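# Cap the marker and leave it on the desk

## Task

Push the cap onto the marker until it is fully seated, leave the capped marker resting on the desk, then open the grippers and back the robot away. The result only counts if the marker and cap stay capped and on the desk without the robot holding them. The robot must not topple or end up leaning.

## Robot and tools

ROBOT. A LinearBot: an omnidirectional wheeled base with a vertical column about 1.75 m high. A carriage slides 0 to 1.0 m along the column (lift_m). It carries two identical six-joint arms, left and right, each ending in a two-finger gripper. The arm bases sit roughly 0.57 m + lift_m above the floor, and parts of the carriage reach about 0.15 m below that. A hand can reach 0.78 m from its shoulder but only about 0.38 m downward from its arm base. The hand is about 0.16 m long and 0.1 m wide, 0.14 m when open. Parked arm joints 1 to 6: 0, 0.05, 0.05, 1.45, 0, 0. With both parked the robot measures about 0.95 m across and 0.7 m front to back.

CAMERAS. carriage_camera is fixed on the carriage, facing forward and tilted about 20 degrees down. left_wrist_camera and right_wrist_camera look out beyond the fingertips. All images are 896x504 pixels.

FRAMES. Base frame: origin on the floor below the base centre, x forward, y left, z up. left_hand and right_hand report, in this frame and in metres, the point halfway between that hand's finger pads. quat_wxyz rotates base axes into hand axes; the hand's z runs along the fingers and the fingers open along its y. A hand pointing straight up with joints 1, 5, 6 at 0 gives (1, 0, 0, 0). Hand readings can be off, more so when the arm is stretched. base_odometry is in the frame the base had when the scene began; it counts wheel rotation, so slip shows as travel. Heading is in radians, left positive, -3.142 to 3.142.

TOOLS.
execute_actions: argument actions is a list holding one action or nothing (empty just returns state and images). An action may have base, joints, or both; they start together.
- base: exactly one key, a relative move measured from the base position in the latest state report. translate_m: metres, forward positive, -2 to 2. strafe_m: metres, left positive, -2 to 2. rotate_rad: radians, counter-clockwise (left) positive, -6.3 to 6.3.
- joints: one object naming any joints, each value an absolute target. lift_m 0 to 1 m. For each arm (prefix left_ or right_): joint1_rad -2.617 to 3.054 (swing about vertical, 0 ahead, positive left); joint2_rad 0 to 3.141 (shoulder: 0 upper arm level pointing back, 1.57 vertical, 3.14 level pointing forward); joint3_rad 0 to 3.141 (elbow, 0 folded, 3.14 straight); joint4_rad -1.57 to 1.57 (wrist pitch, positive lifts fingertips); joint5_rad -1.57 to 1.57 (wrist yaw, positive swings fingertips to the right, opposite to joint 1); joint6_rad -2.094 to 2.094 (roll about the finger axis, positive clockwise looking from the forearm); gripper_m 0 to 0.093 m pad gap. A joint left out may keep driving toward its earlier target. One action runs at most 15 s. Unknown keys or out-of-range numbers reject the whole call and nothing moves.
- cameras: list of camera names, or "all"; omitted or null gives all, [] gives none. The pictures line lists the returned images in order.
wait: seconds, 0 to 10. Commands nothing; returns state and images like an empty action.
zoom_image: camera (one of the three) and region [x0, y0, x1, y1] in pixels of that camera's most recent full image, origin top-left, at most 504 by 504.
finished_scene: scene, the integer of the current scene. Ends it for good after the last command is held, and reports success.

RESULT LINES. base_status and joint_status tell how each motion of the last accepted action finished: done (for the base, wheels turned the commanded amount, slip included); off_target (stopped short, may still push); contact_stop or time_out (target dropped, holds where it stopped). A gripper holding an object usually shows off_target. "joint command not followed" plus a cause means a self-collision check blocked that arm's joint targets (its gripper still acts); those joints read not_followed and may be retried on later actions. on_its_own covers what this call did not command; "held at" is a held target, not the actual position. motor_effort is percent of maximum, positive toward larger joint values, with the peak in brackets; readings are noisy and biased. Falling lift effort while lowering means a hand or load is resting on something. drive_wheels higher at rest than after a free move means the base is still pressing. MOTOR HOT warns from 75 °C; OVER-TEMPERATURE FAULT means an arm was halted (90 °C) or went limp (100 °C); keys then read limit_stop_at_motor_heat, so resend targets. ARM HIT means an arm struck the robot hard. After a stop, later motion calls in the same reply are skipped.

CAUTIONS. Base and lift have contact stops that react late or not at all; arms and grippers have none and keep pressing, then snap to target when freed. After a drive is stopped by an obstacle, reverse about 0.2 m (or turn back) and repeat if still pressed. The column can hit a table edge the base slips under; reversing into an edge can tip the robot. No reading shows a lean, only images. Tipping risk grows with high carriage, outstretched arms, loads, pulling, and abrupt stops. Never let the arms collide or press on each other. Stretched arms heat quickly even empty, so fold them when idle. A level hand sags 10 to 17 cm under 1 kg. Gripper force is about 45 to 60 N per pad. The simulation keeps running while you compose a reply, with the last command held. Avoid drops, slams and hard shoves; before finishing, open the grippers and move away.

Each tool is called after "Emit:" as a command line: name --argument value for each argument, lists and objects as JSON in quotes; but a table of rows of numbers goes row by row, as --pt "numbers of a row", without its own name.

## Session

Emit:
execute_actions --actions '[]'

Scene clock: 0.00 s.
base_odometry: x=+0.000 y=+0.000 heading=+0.000 (m, m, rad; odometry frame)
base_status: not commanded
joint_positions: lift_m=+0.303 left_joint1_rad=+0.015 left_joint2_rad=+0.047 left_joint3_rad=+0.051 left_joint4_rad=+1.480 left_joint5_rad=+0.052 left_joint6_rad=+0.015 left_gripper_m=+0.095 right_joint1_rad=+0.021 right_joint2_rad=+0.025 right_joint3_rad=+0.020 right_joint4_rad=+1.431 right_joint5_rad=-0.005 right_joint6_rad=-0.023 right_gripper_m=+0.095
joint_status: not commanded
motor_effort: lift_m=+18 drive_wheels=-2 (%)
left_hand: x=+0.2957 y=+0.3374 z=+1.2949 quat_wxyz=(+0.999, +0.026, +0.043, +0.014) (m; base frame)
right_hand: x=+0.3101 y=-0.3444 z=+1.2854 quat_wxyz=(+0.997, -0.004, +0.073, -0.001) (m; base frame)
pictures: carriage_camera, left_wrist_camera, right_wrist_camera
Images, in order (width x height): carriage_camera 896x504, left_wrist_camera 896x504, right_wrist_camera 896x504.

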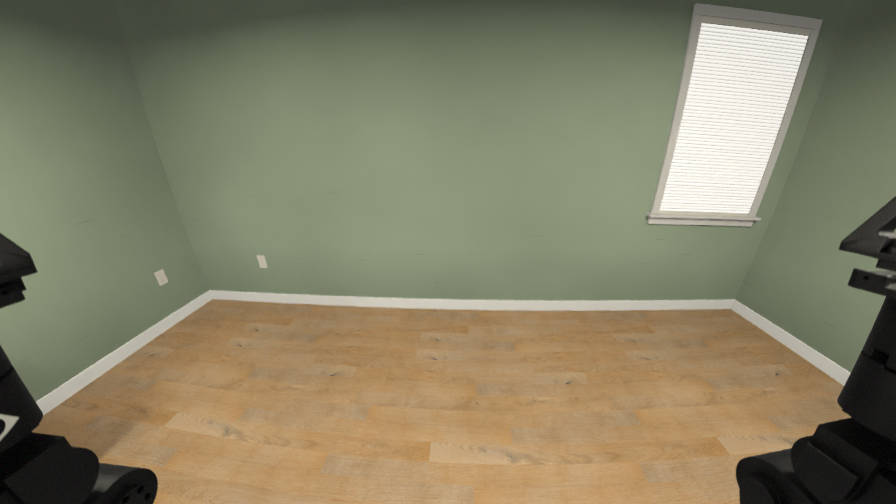

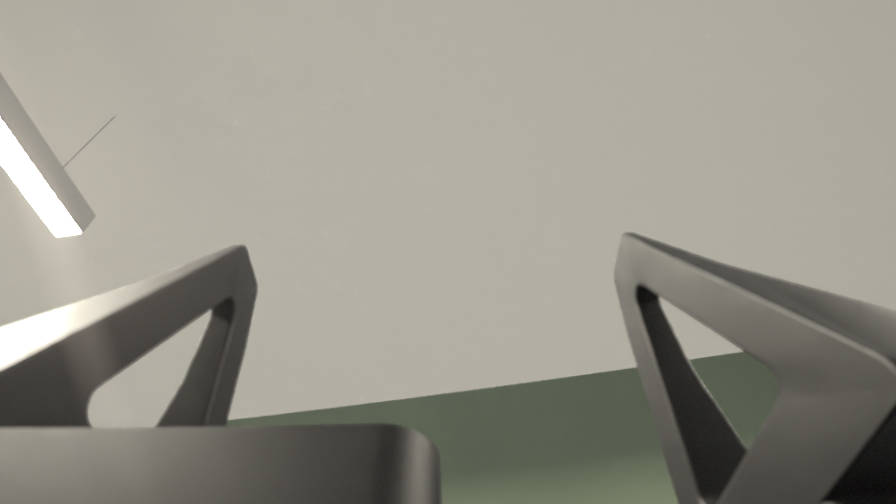

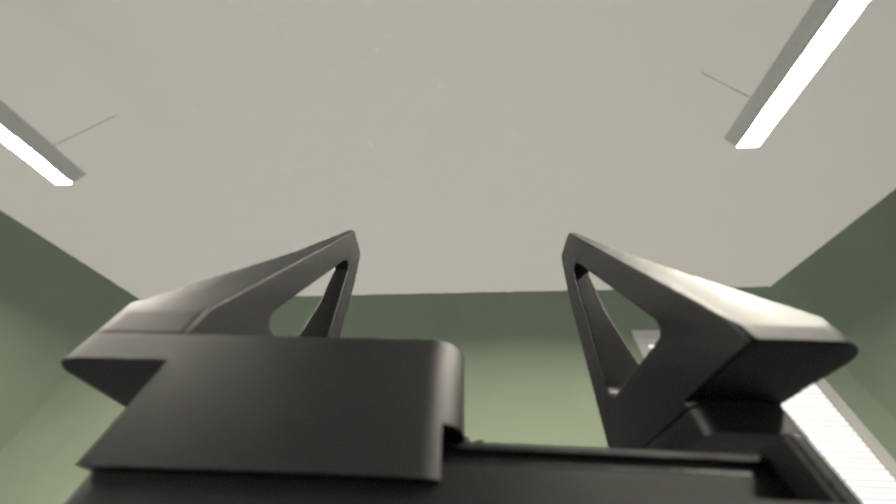

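Emit:
execute_actions --actions '[{"base": {"rotate_rad": 1.57}}]' --cameras '["carriage_camera"]'

Scene clock: 3.17 s.
base_odometry: x=+0.000 y=+0.000 heading=+1.570 (m, m, rad; odometry frame)
base_status: done
joint_positions: lift_m=+0.303 left_joint1_rad=+0.015 left_joint2_rad=+0.047 left_joint3_rad=+0.051 left_joint4_rad=+1.480 left_joint5_rad=+0.052 left_joint6_rad=+0.015 left_gripper_m=+0.095 right_joint1_rad=+0.021 right_joint2_rad=+0.025 right_joint3_rad=+0.020 right_joint4_rad=+1.430 right_joint5_rad=-0.005 right_joint6_rad=-0.023 right_gripper_m=+0.095
joint_status: not commanded
motor_effort: lift_m=+17(18) drive_wheels=+4(15) (%)
left_hand: x=+0.2957 y=+0.3374 z=+1.2949 quat_wxyz=(+0.999, +0.026, +0.043, +0.014) (m; base frame)
right_hand: x=+0.3103 y=-0.3444 z=+1.2854 quat_wxyz=(+0.997, -0.004, +0.073, -0.001) (m; base frame)
pictures: carriage_camera
Images, in order (width x height): carriage_camera 896x504.

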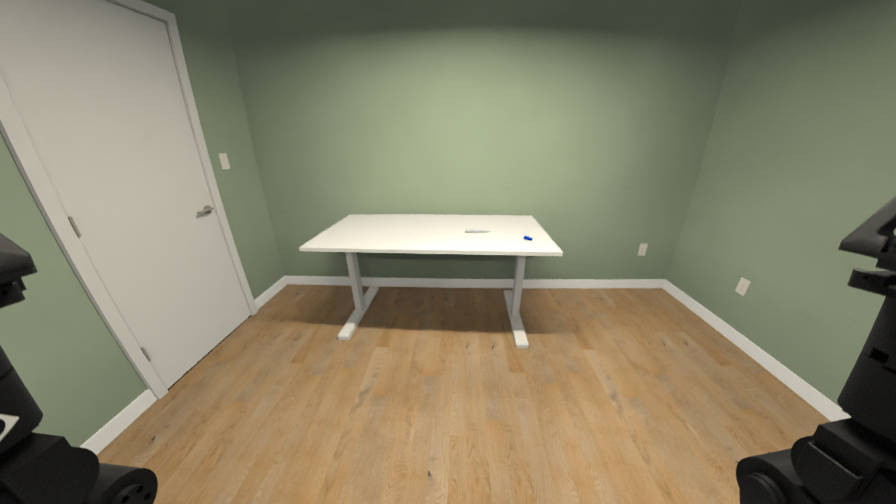

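Emit:
zoom_image --camera "carriage_camera" --region '[430, 200, 580, 270]'

Region (430, 200, 580, 270) of carriage_camera's 896x504 image, scaled by 3.360, with more detail than that image has; it fills the top 235 rows of this view, and the rest is white.

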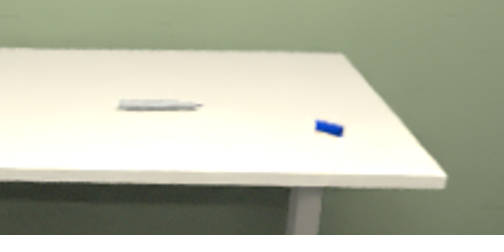

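Emit:
execute_actions --actions '[{"base": {"strafe_m": -0.38}}]' --cameras '[]'

Emit:
execute_actions --actions '[{"base": {"translate_m": 0.85}}]' --cameras '["carriage_camera"]'

Scene clock: 6.17 s.
base_odometry: x=+0.380 y=+0.000 heading=+1.571 (m, m, rad; odometry frame)
base_status: done
joint_positions: lift_m=+0.303 left_joint1_rad=+0.015 left_joint2_rad=+0.047 left_joint3_rad=+0.051 left_joint4_rad=+1.480 left_joint5_rad=+0.052 left_joint6_rad=+0.015 left_gripper_m=+0.095 right_joint1_rad=+0.021 right_joint2_rad=+0.025 right_joint3_rad=+0.020 right_joint4_rad=+1.430 right_joint5_rad=-0.005 right_joint6_rad=-0.023 right_gripper_m=+0.095
joint_status: not commanded
motor_effort: lift_m=+18(17) drive_wheels=-9(17) (%)
left_hand: x=+0.2957 y=+0.3374 z=+1.2949 quat_wxyz=(+0.999, +0.026, +0.043, +0.014) (m; base frame)
right_hand: x=+0.3103 y=-0.3444 z=+1.2854 quat_wxyz=(+0.997, -0.004, +0.073, -0.001) (m; base frame)
pictures: none
No camera images: the call's "cameras" was empty. Leave "cameras" out to get every camera's image.

Scene clock: 10.13 s.
base_odometry: x=+0.381 y=+0.850 heading=+1.570 (m, m, rad; odometry frame)
base_status: done
joint_positions: lift_m=+0.303 left_joint1_rad=+0.015 left_joint2_rad=+0.047 left_joint3_rad=+0.051 left_joint4_rad=+1.481 left_joint5_rad=+0.052 left_joint6_rad=+0.015 left_gripper_m=+0.095 right_joint1_rad=+0.021 right_joint2_rad=+0.025 right_joint3_rad=+0.020 right_joint4_rad=+1.430 right_joint5_rad=-0.005 right_joint6_rad=-0.023 right_gripper_m=+0.095
joint_status: not commanded
motor_effort: lift_m=+18(18) drive_wheels=-7(14) (%)
left_hand: x=+0.2953 y=+0.3374 z=+1.2950 quat_wxyz=(+0.999, +0.026, +0.043, +0.014) (m; base frame)
right_hand: x=+0.3102 y=-0.3444 z=+1.2854 quat_wxyz=(+0.997, -0.004, +0.073, -0.001) (m; base frame)
pictures: carriage_camera
Images, in order (width x height): carriage_camera 896x504.

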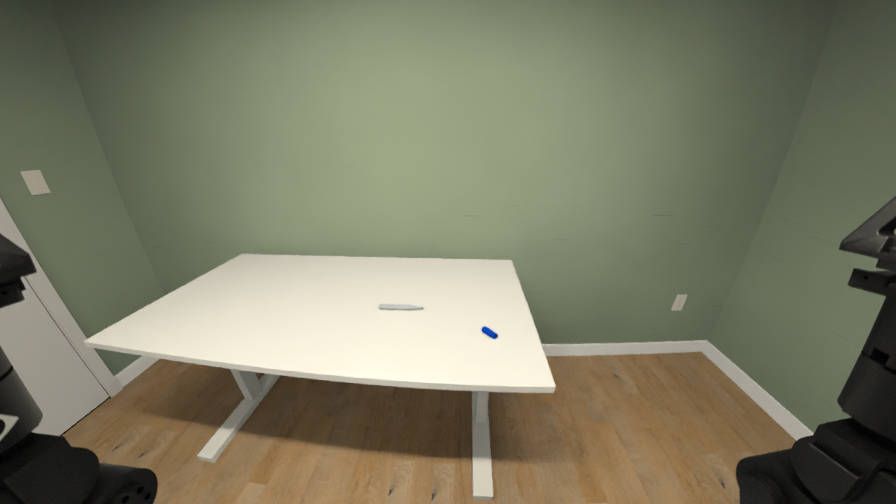

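Emit:
execute_actions --actions '[{"joints": {"lift_m": 0.40, "left_joint2_rad": 1.57, "left_joint3_rad": 1.57, "left_joint4_rad": -1.5, "right_joint2_rad": 1.57, "right_joint3_rad": 1.57, "right_joint4_rad": -1.5, "left_joint1_rad": 0, "right_joint1_rad": 0, "left_joint5_rad": 0, "left_joint6_rad": 0, "right_joint5_rad": 0, "right_joint6_rad": 0}}]'

Scene clock: 13.40 s.
base_odometry: x=+0.381 y=+0.850 heading=+1.570 (m, m, rad; odometry frame)
base_status: not commanded
joint_positions: lift_m=+0.400 left_joint1_rad=+0.009 left_joint2_rad=+1.573 left_joint3_rad=+1.545 left_joint4_rad=-1.497 left_joint5_rad=+0.005 left_joint6_rad=+0.004 left_gripper_m=+0.095 right_joint1_rad=+0.006 right_joint2_rad=+1.567 right_joint3_rad=+1.539 right_joint4_rad=-1.496 right_joint5_rad=-0.003 right_joint6_rad=-0.005 right_gripper_m=+0.095
joint_status: all done
motor_effort: lift_m=+18(23) drive_wheels=+3(3) (%)
left_hand: x=+0.5516 y=+0.3478 z=+1.1455 quat_wxyz=(+0.023, -0.003, +1.000, -0.002) (m; base frame)
right_hand: x=+0.5504 y=-0.3438 z=+1.1458 quat_wxyz=(+0.024, -0.006, +1.000, +0.001) (m; base frame)
pictures: carriage_camera, left_wrist_camera, right_wrist_camera
Images, in order (width x height): carriage_camera 896x504, left_wrist_camera 896x504, right_wrist_camera 896x504.

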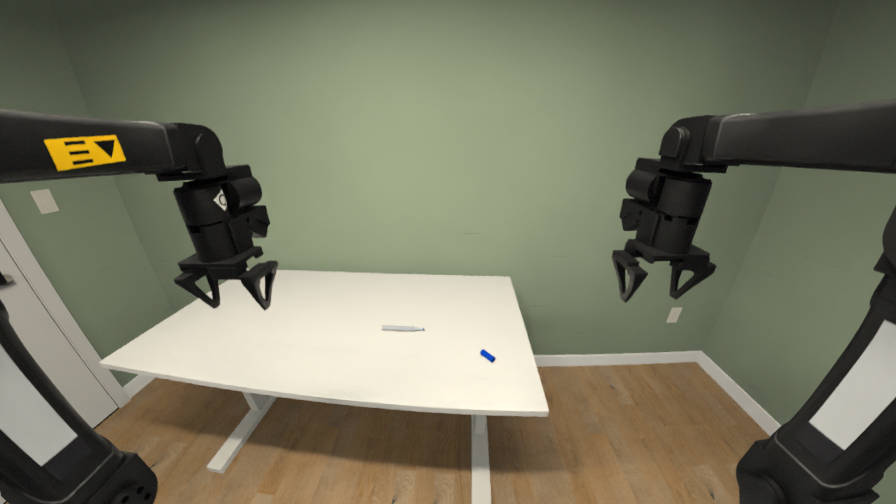

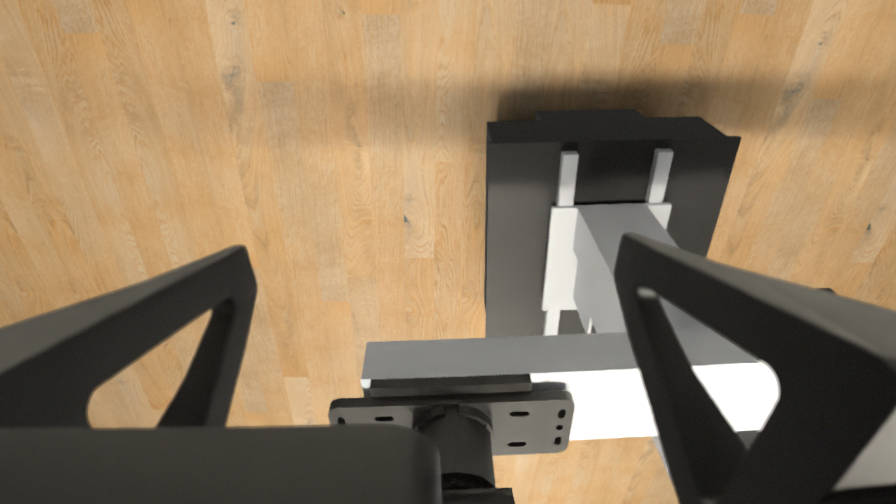

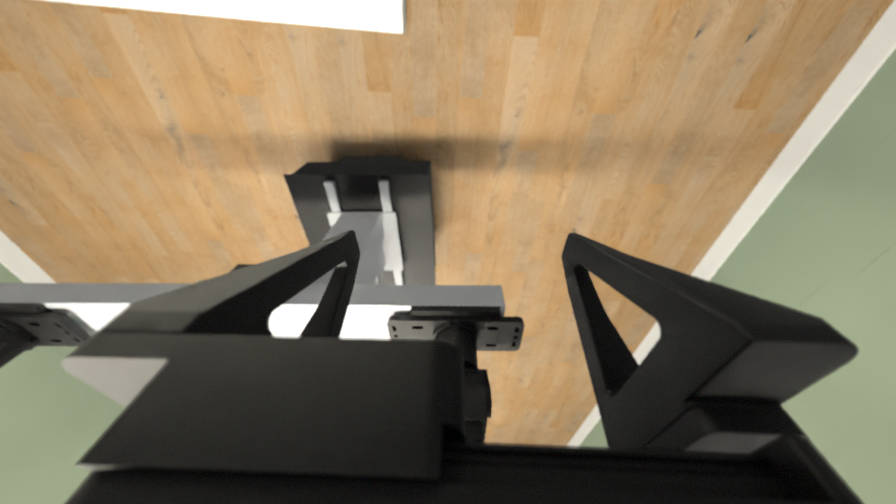

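Emit:
execute_actions --actions '[{"base": {"translate_m": 0.3}}]'

Scene clock: 17.60 s.
base_odometry: x=+0.382 y=+1.150 heading=+1.569 (m, m, rad; odometry frame)
base_status: done
joint_positions: lift_m=+0.400 left_joint1_rad=+0.009 left_joint2_rad=+1.573 left_joint3_rad=+1.545 left_joint4_rad=-1.497 left_joint5_rad=+0.005 left_joint6_rad=+0.004 left_gripper_m=+0.095 right_joint1_rad=+0.006 right_joint2_rad=+1.567 right_joint3_rad=+1.539 right_joint4_rad=-1.496 right_joint5_rad=-0.003 right_joint6_rad=-0.005 right_gripper_m=+0.095
joint_status: not commanded
motor_effort: lift_m=+18(18) drive_wheels=-9(14) (%)
left_hand: x=+0.5515 y=+0.3478 z=+1.1455 quat_wxyz=(+0.022, -0.003, +1.000, -0.002) (m; base frame)
right_hand: x=+0.5502 y=-0.3438 z=+1.1458 quat_wxyz=(+0.024, -0.006, +1.000, +0.001) (m; base frame)
pictures: carriage_camera, left_wrist_camera, right_wrist_camera
Images, in order (width x height): carriage_camera 896x504, left_wrist_camera 896x504, right_wrist_camera 896x504.

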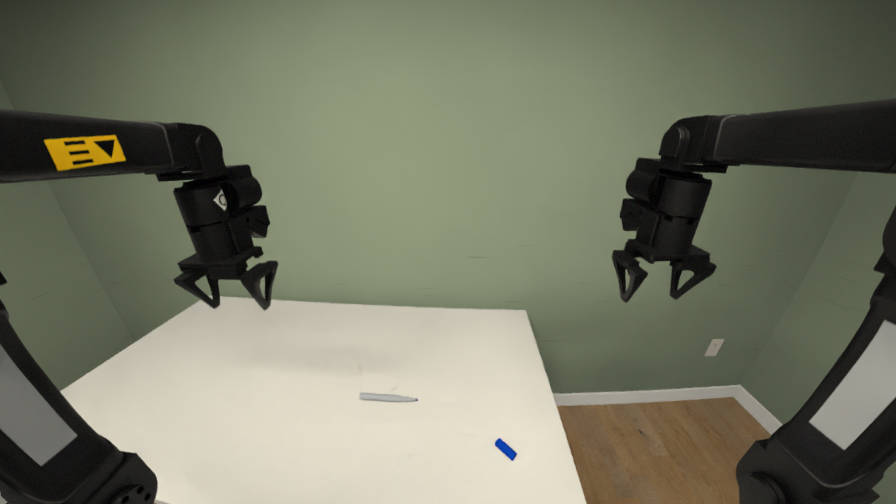

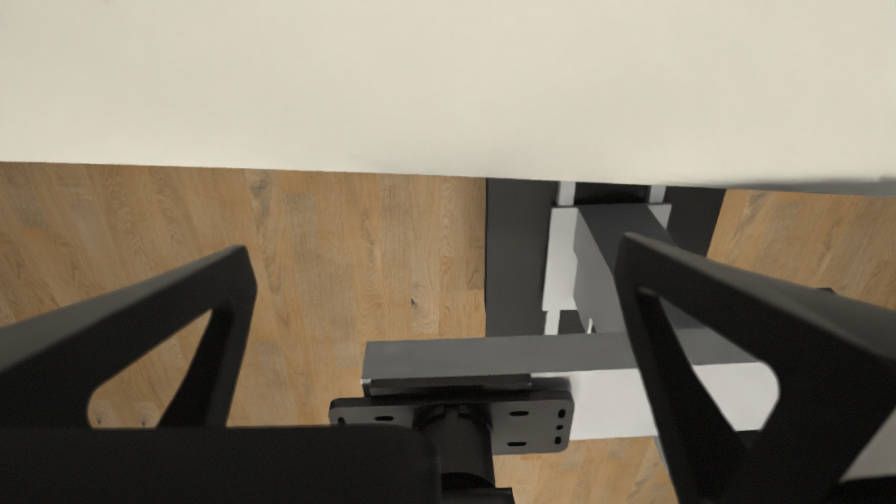

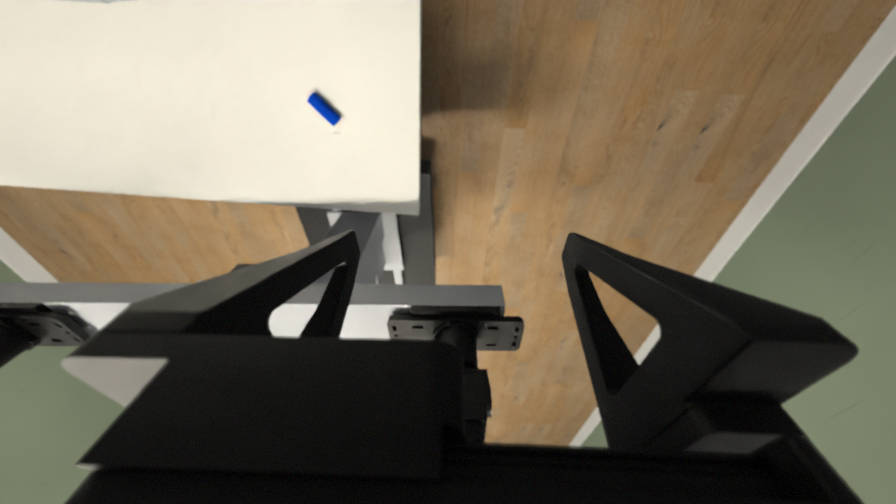

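Emit:
zoom_image --camera "carriage_camera" --region '[340, 370, 540, 480]'

Emit:
zoom_image --camera "right_wrist_camera" --region '[270, 60, 380, 150]'

Region (340, 370, 540, 480) of carriage_camera's 896x504 image, scaled by 2.520, with more detail than that image has; it fills the top 277 rows of this view, and the rest is white.

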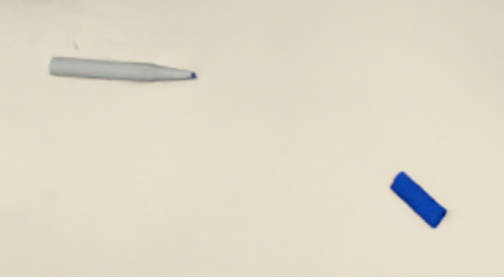

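Region (270, 60, 380, 150) of right_wrist_camera's 896x504 image, scaled by 4.582, with more detail than that image has; it fills the top 412 rows of this view, and the rest is white.

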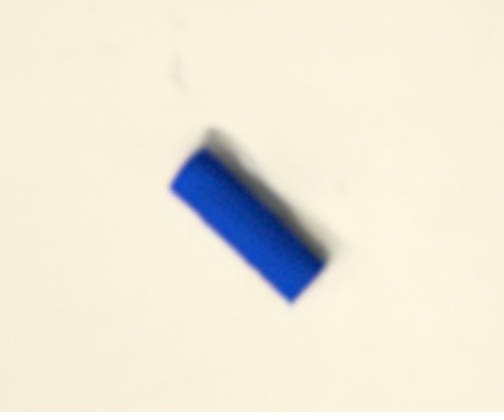

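Emit:
execute_actions --actions '[{"joints": {"left_joint1_rad": -0.141, "left_joint2_rad": 2.391, "left_joint3_rad": 1.372, "left_joint4_rad": -0.481, "left_joint5_rad": 0.462, "left_joint6_rad": 1.413, "right_joint1_rad": 0.729, "right_joint2_rad": 2.189, "right_joint3_rad": 1.076, "right_joint4_rad": -0.458, "right_joint5_rad": 0, "right_joint6_rad": 0}}]'

Scene clock: 21.57 s.
base_odometry: x=+0.382 y=+1.150 heading=+1.569 (m, m, rad; odometry frame)
base_status: not commanded
joint_positions: lift_m=+0.400 left_joint1_rad=-0.143 left_joint2_rad=+2.397 left_joint3_rad=+1.383 left_joint4_rad=-0.491 left_joint5_rad=+0.454 left_joint6_rad=+1.408 left_gripper_m=+0.095 right_joint1_rad=+0.731 right_joint2_rad=+2.185 right_joint3_rad=+1.088 right_joint4_rad=-0.465 right_joint5_rad=-0.001 right_joint6_rad=-0.005 right_gripper_m=+0.095
joint_status: all done
motor_effort: lift_m=+18(19) drive_wheels=-7(5) (%)
left_hand: x=+0.6678 y=+0.2132 z=+0.8487 quat_wxyz=(+0.159, +0.687, +0.690, -0.162) (m; base frame)
right_hand: x=+0.5258 y=-0.1193 z=+0.8534 quat_wxyz=(+0.004, -0.360, +0.933, +0.002) (m; base frame)
pictures: carriage_camera, left_wrist_camera, right_wrist_camera
Images, in order (width x height): carriage_camera 896x504, left_wrist_camera 896x504, right_wrist_camera 896x504.

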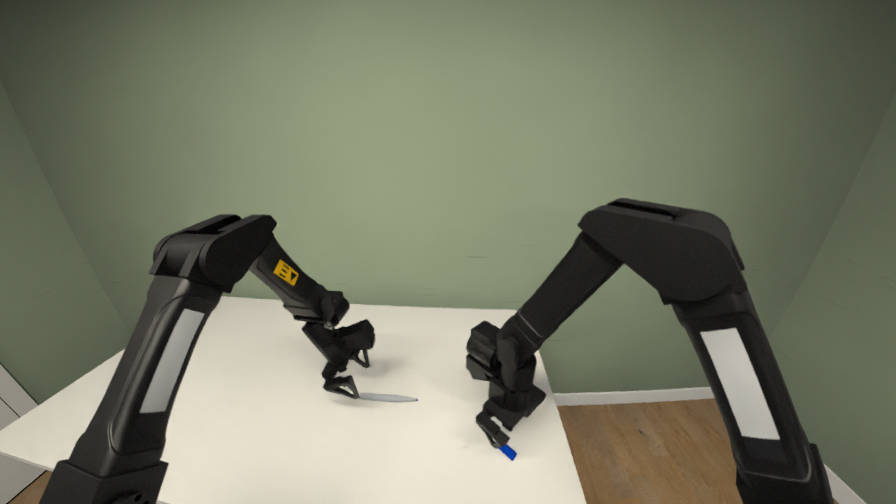

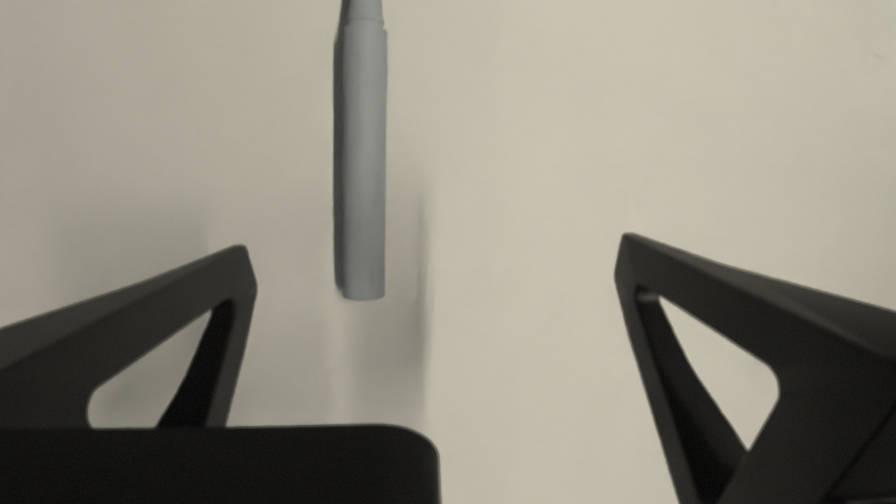

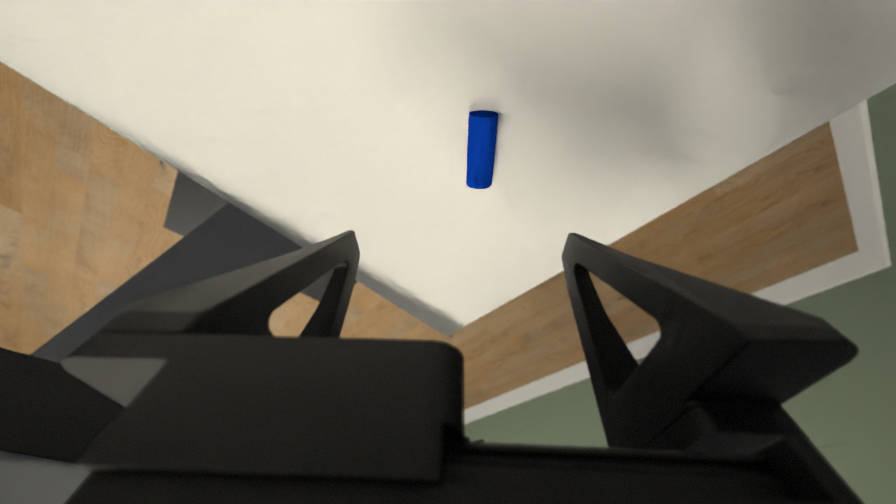

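Emit:
zoom_image --camera "right_wrist_camera" --region '[420, 90, 550, 210]'

Region (420, 90, 550, 210) of right_wrist_camera's 896x504 image, scaled by 3.877, with more detail than that image has; it fills the top 465 rows of this view, and the rest is white.

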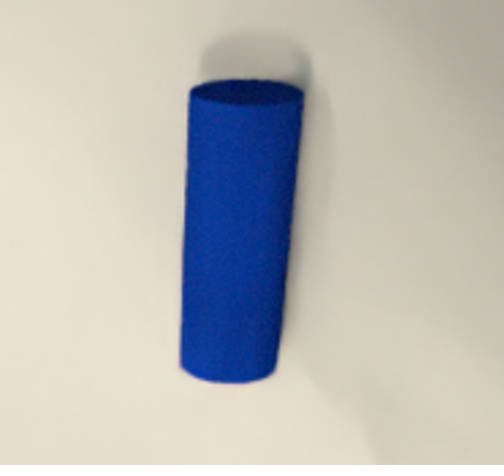

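Emit:
zoom_image --camera "carriage_camera" --region '[480, 430, 540, 475]'

Region (480, 430, 540, 475) of carriage_camera's 896x504 image, scaled by 8.400, with more detail than that image has; it fills the top 378 rows of this view, and the rest is white.

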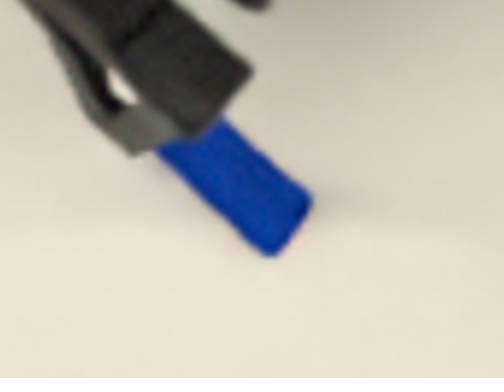

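Emit:
execute_actions --actions '[{"joints": {"right_joint1_rad": 0.70, "right_joint2_rad": 2.74, "right_joint3_rad": 2.058, "right_joint4_rad": -1.265}}]' --cameras '["right_wrist_camera"]'

Scene clock: 23.47 s.
base_odometry: x=+0.382 y=+1.150 heading=+1.569 (m, m, rad; odometry frame)
base_status: not commanded
joint_positions: lift_m=+0.400 left_joint1_rad=-0.143 left_joint2_rad=+2.397 left_joint3_rad=+1.383 left_joint4_rad=-0.491 left_joint5_rad=+0.454 left_joint6_rad=+1.408 left_gripper_m=+0.095 right_joint1_rad=+0.702 right_joint2_rad=+2.738 right_joint3_rad=+2.037 right_joint4_rad=-1.249 right_joint5_rad=-0.001 right_joint6_rad=-0.005 right_gripper_m=+0.095
joint_status: all done
motor_effort: lift_m=+18(18) drive_wheels=+4(8) (%)
left_hand: x=+0.6678 y=+0.2132 z=+0.8488 quat_wxyz=(+0.159, +0.687, +0.690, -0.163) (m; base frame)
right_hand: x=+0.5768 y=-0.0889 z=+0.8373 quat_wxyz=(-0.177, -0.340, +0.921, -0.064) (m; base frame)
pictures: right_wrist_camera
Images, in order (width x height): right_wrist_camera 896x504.

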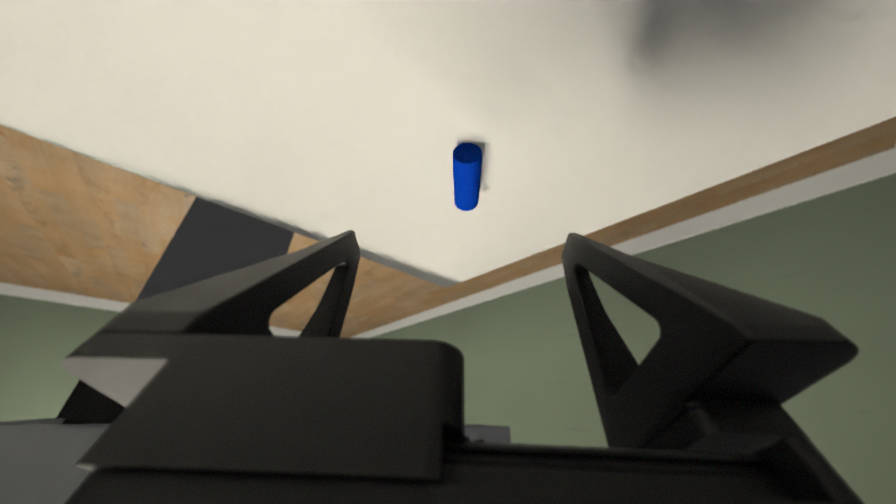

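Emit:
zoom_image --camera "right_wrist_camera" --region '[420, 125, 520, 220]'

Region (420, 125, 520, 220) of right_wrist_camera's 896x504 image, scaled by 5.040, with more detail than that image has; it fills the top 479 rows of this view, and the rest is white.

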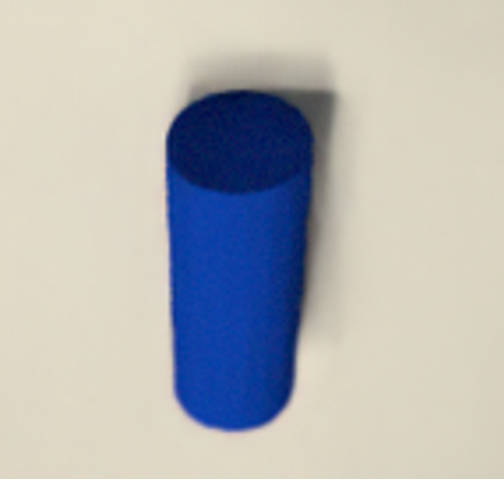

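Emit:
execute_actions --actions '[{"joints": {"left_joint1_rad": -0.176, "left_joint2_rad": 2.555, "left_joint3_rad": 1.557, "left_joint4_rad": -0.485, "left_joint5_rad": 0.459, "left_joint6_rad": 1.374, "right_joint1_rad": 0.69, "right_joint2_rad": 2.38, "right_joint3_rad": 1.153, "right_joint4_rad": -0.343, "right_joint5_rad": 0, "right_joint6_rad": 0}}]'

Scene clock: 26.47 s.
base_odometry: x=+0.382 y=+1.150 heading=+1.569 (m, m, rad; odometry frame)
base_status: not commanded
joint_positions: lift_m=+0.400 left_joint1_rad=-0.172 left_joint2_rad=+2.562 left_joint3_rad=+1.536 left_joint4_rad=-0.490 left_joint5_rad=+0.454 left_joint6_rad=+1.377 left_gripper_m=+0.095 right_joint1_rad=+0.697 right_joint2_rad=+2.377 right_joint3_rad=+1.171 right_joint4_rad=-0.358 right_joint5_rad=-0.001 right_joint6_rad=-0.005 right_gripper_m=+0.095
joint_status: all done
motor_effort: lift_m=+19(18) drive_wheels=+4(8) (%)
left_hand: x=+0.6856 y=+0.1979 z=+0.8123 quat_wxyz=(+0.150, +0.685, +0.692, -0.170) (m; base frame)
right_hand: x=+0.5456 y=-0.1176 z=+0.8035 quat_wxyz=(+0.003, -0.344, +0.939, +0.002) (m; base frame)
pictures: carriage_camera, left_wrist_camera, right_wrist_camera
Images, in order (width x height): carriage_camera 896x504, left_wrist_camera 896x504, right_wrist_camera 896x504.

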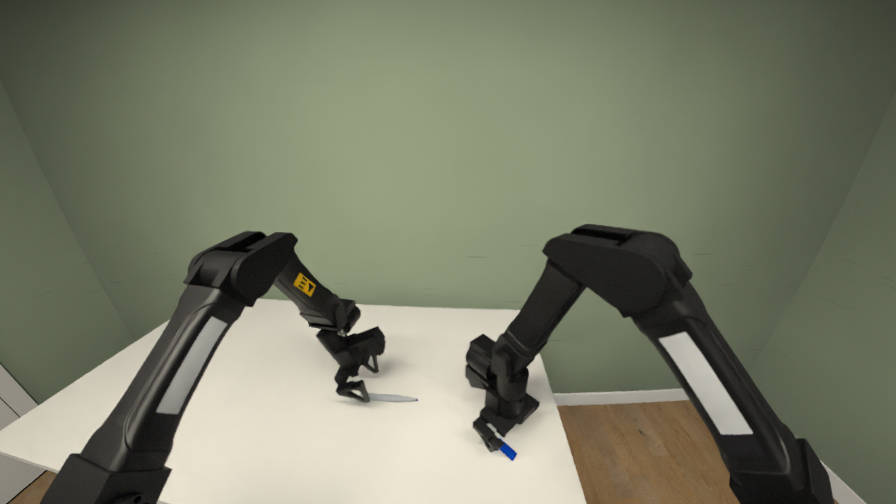

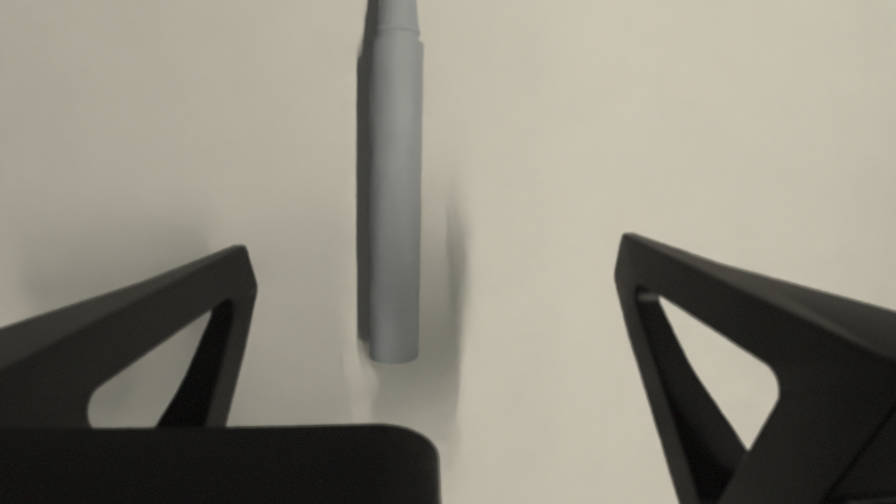

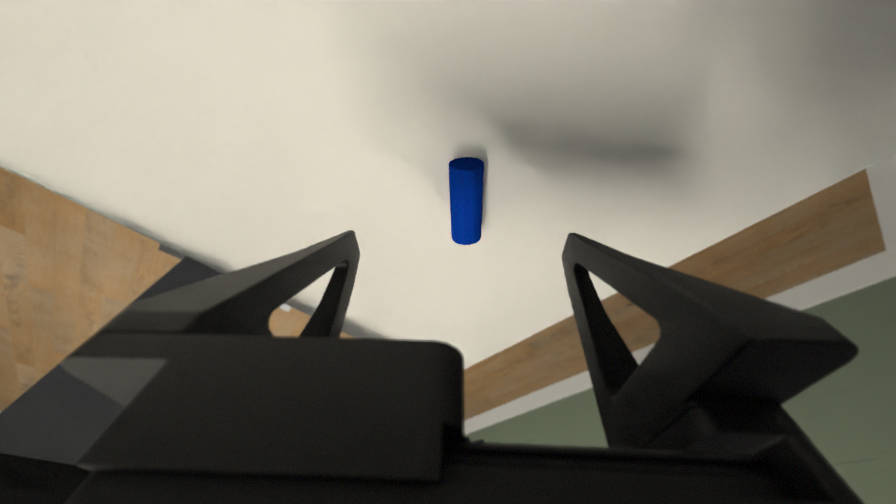

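Emit:
execute_actions --actions '[{"joints": {"left_joint3_rad": 1.58, "lift_m": 0.36}}]'

Scene clock: 27.53 s.
base_odometry: x=+0.382 y=+1.150 heading=+1.569 (m, m, rad; odometry frame)
base_status: not commanded
joint_positions: lift_m=+0.360 left_joint1_rad=-0.172 left_joint2_rad=+2.566 left_joint3_rad=+1.570 left_joint4_rad=-0.486 left_joint5_rad=+0.455 left_joint6_rad=+1.377 left_gripper_m=+0.095 right_joint1_rad=+0.697 right_joint2_rad=+2.382 right_joint3_rad=+1.171 right_joint4_rad=-0.349 right_joint5_rad=-0.001 right_joint6_rad=-0.005 right_gripper_m=+0.095
joint_status: all done
motor_effort: lift_m=+17(17) drive_wheels=-7(9) (%)
left_hand: x=+0.6990 y=+0.1954 z=+0.7776 quat_wxyz=(+0.164, +0.688, +0.689, -0.161) (m; base frame)
right_hand: x=+0.5464 y=-0.1169 z=+0.7621 quat_wxyz=(+0.005, -0.344, +0.939, +0.002) (m; base frame)
pictures: carriage_camera, left_wrist_camera, right_wrist_camera
Images, in order (width x height): carriage_camera 896x504, left_wrist_camera 896x504, right_wrist_camera 896x504.

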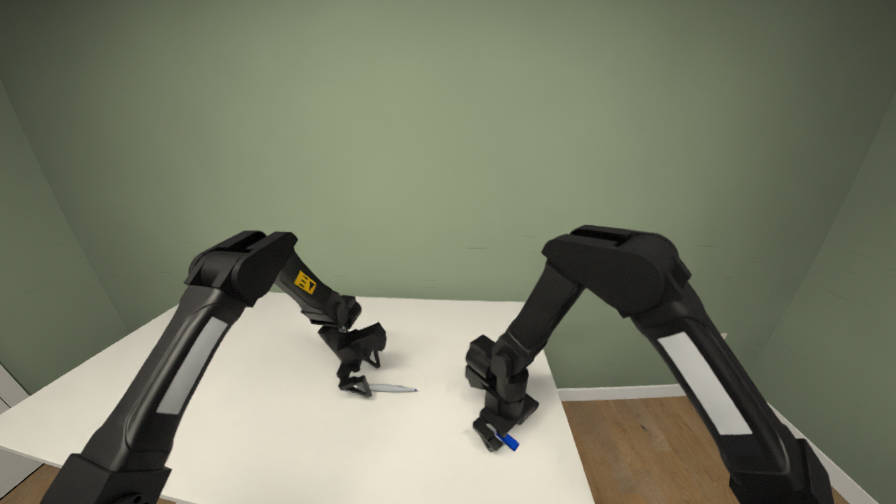

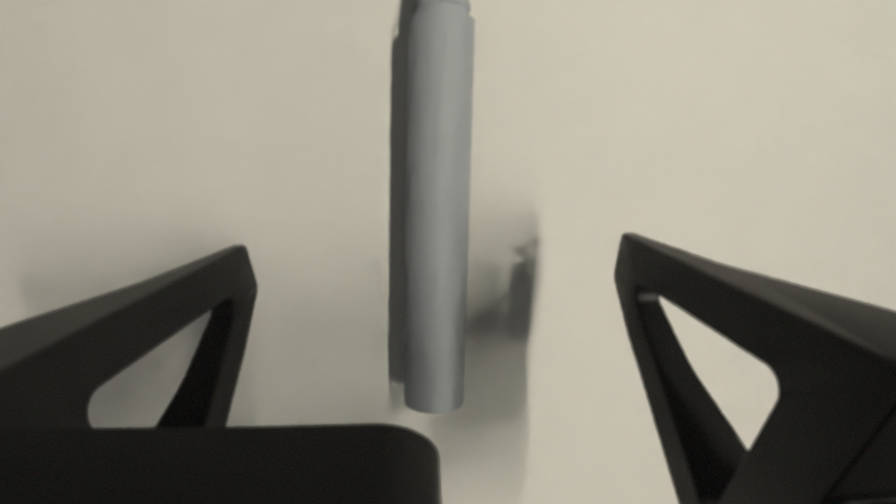

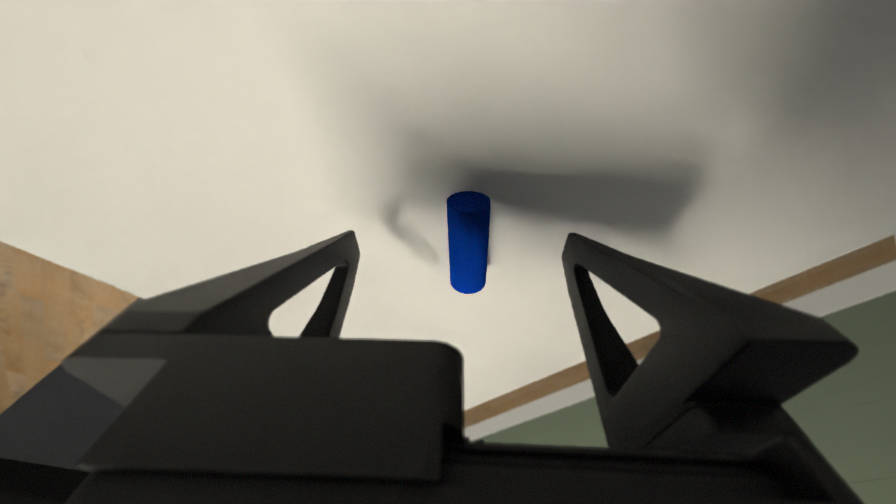

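Emit:
execute_actions --actions '[{"joints": {"lift_m": 0.34}}]'

Scene clock: 28.40 s.
base_odometry: x=+0.382 y=+1.150 heading=+1.569 (m, m, rad; odometry frame)
base_status: not commanded
joint_positions: lift_m=+0.340 left_joint1_rad=-0.172 left_joint2_rad=+2.568 left_joint3_rad=+1.570 left_joint4_rad=-0.487 left_joint5_rad=+0.456 left_joint6_rad=+1.377 left_gripper_m=+0.095 right_joint1_rad=+0.693 right_joint2_rad=+2.383 right_joint3_rad=+1.171 right_joint4_rad=-0.347 right_joint5_rad=-0.006 right_joint6_rad=-0.005 right_gripper_m=+0.095
joint_status: all done
motor_effort: lift_m=+16(17) drive_wheels=+4(9) (%)
left_hand: x=+0.6982 y=+0.1955 z=+0.7570 quat_wxyz=(+0.162, +0.687, +0.689, -0.162) (m; base frame)
right_hand: x=+0.5469 y=-0.1172 z=+0.7420 quat_wxyz=(+0.005, -0.342, +0.940, +0.005) (m; base frame)
pictures: carriage_camera, left_wrist_camera, right_wrist_camera
Images, in order (width x height): carriage_camera 896x504, left_wrist_camera 896x504, right_wrist_camera 896x504.

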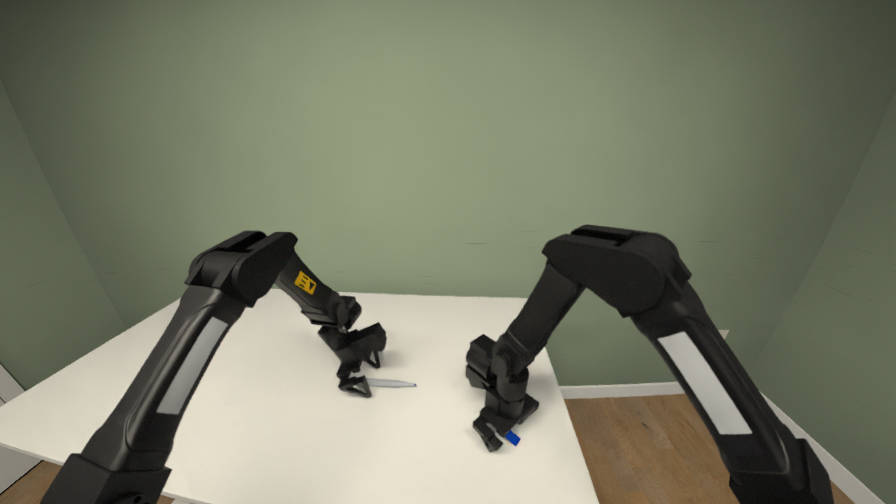

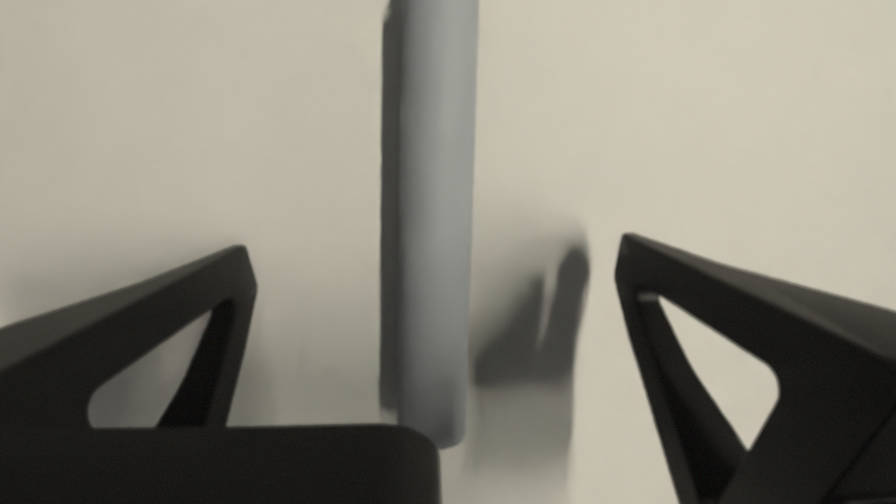

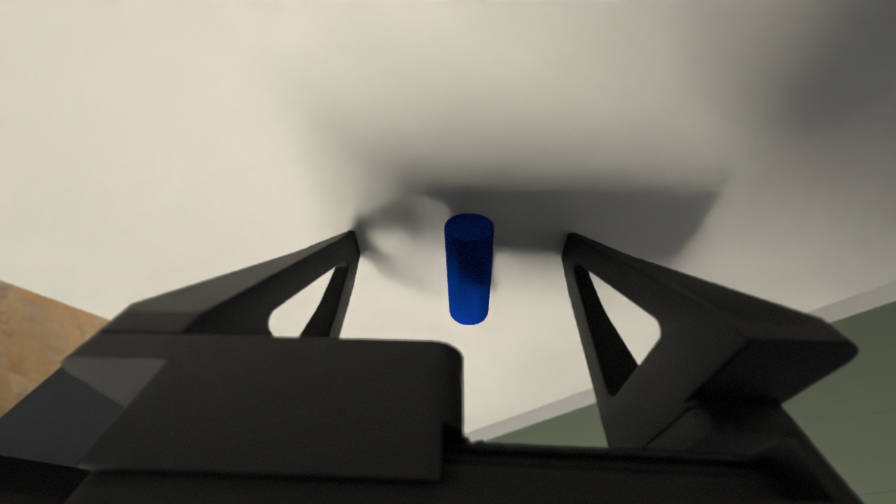

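Emit:
execute_actions --actions '[{"joints": {"left_joint2_rad": 2.588, "left_joint3_rad": 1.60, "right_gripper_m": 0.01}}]'

Scene clock: 29.33 s.
base_odometry: x=+0.382 y=+1.150 heading=+1.569 (m, m, rad; odometry frame)
base_status: not commanded
joint_positions: lift_m=+0.340 left_joint1_rad=-0.172 left_joint2_rad=+2.584 left_joint3_rad=+1.582 left_joint4_rad=-0.487 left_joint5_rad=+0.456 left_joint6_rad=+1.377 left_gripper_m=+0.095 right_joint1_rad=+0.693 right_joint2_rad=+2.383 right_joint3_rad=+1.171 right_joint4_rad=-0.348 right_joint5_rad=-0.008 right_joint6_rad=-0.005 right_gripper_m=+0.019
joint_status: right_gripper_m off_target (ended at +0.019, target +0.010); the others done
motor_effort: lift_m=+16(16) drive_wheels=+4(4) (%)
left_hand: x=+0.6990 y=+0.1954 z=+0.7527 quat_wxyz=(+0.161, +0.687, +0.689, -0.163) (m; base frame)
right_hand: x=+0.5465 y=-0.1171 z=+0.7420 quat_wxyz=(+0.004, -0.342, +0.940, +0.006) (m; base frame)
pictures: carriage_camera, left_wrist_camera, right_wrist_camera
Images, in order (width x height): carriage_camera 896x504, left_wrist_camera 896x504, right_wrist_camera 896x504.

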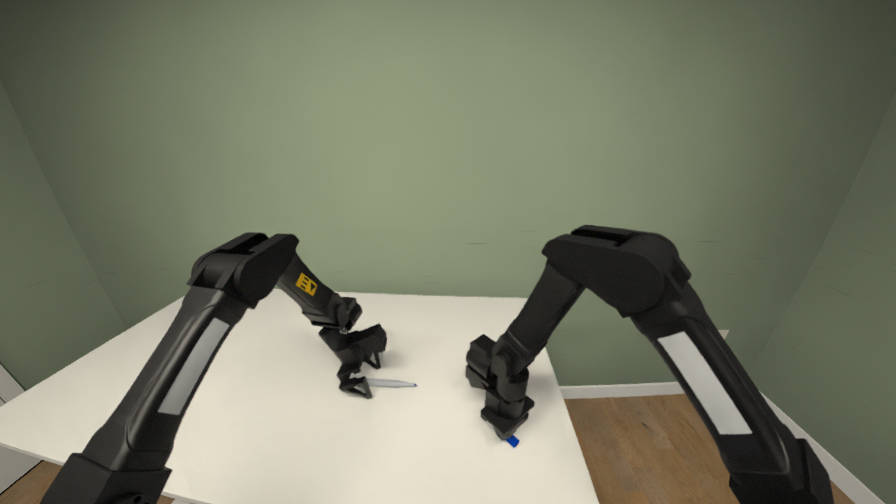

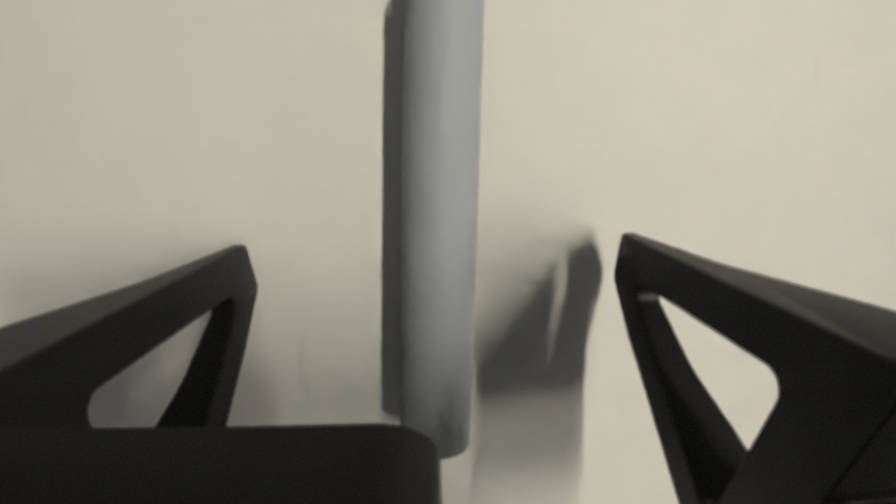

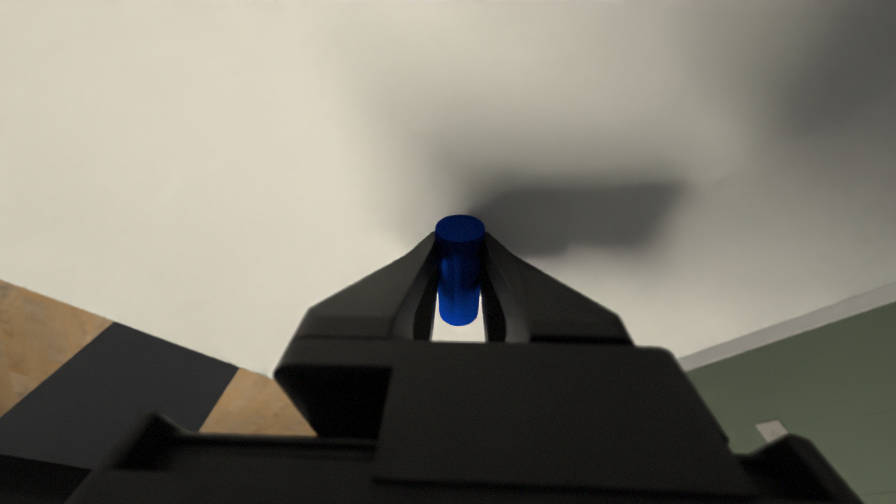

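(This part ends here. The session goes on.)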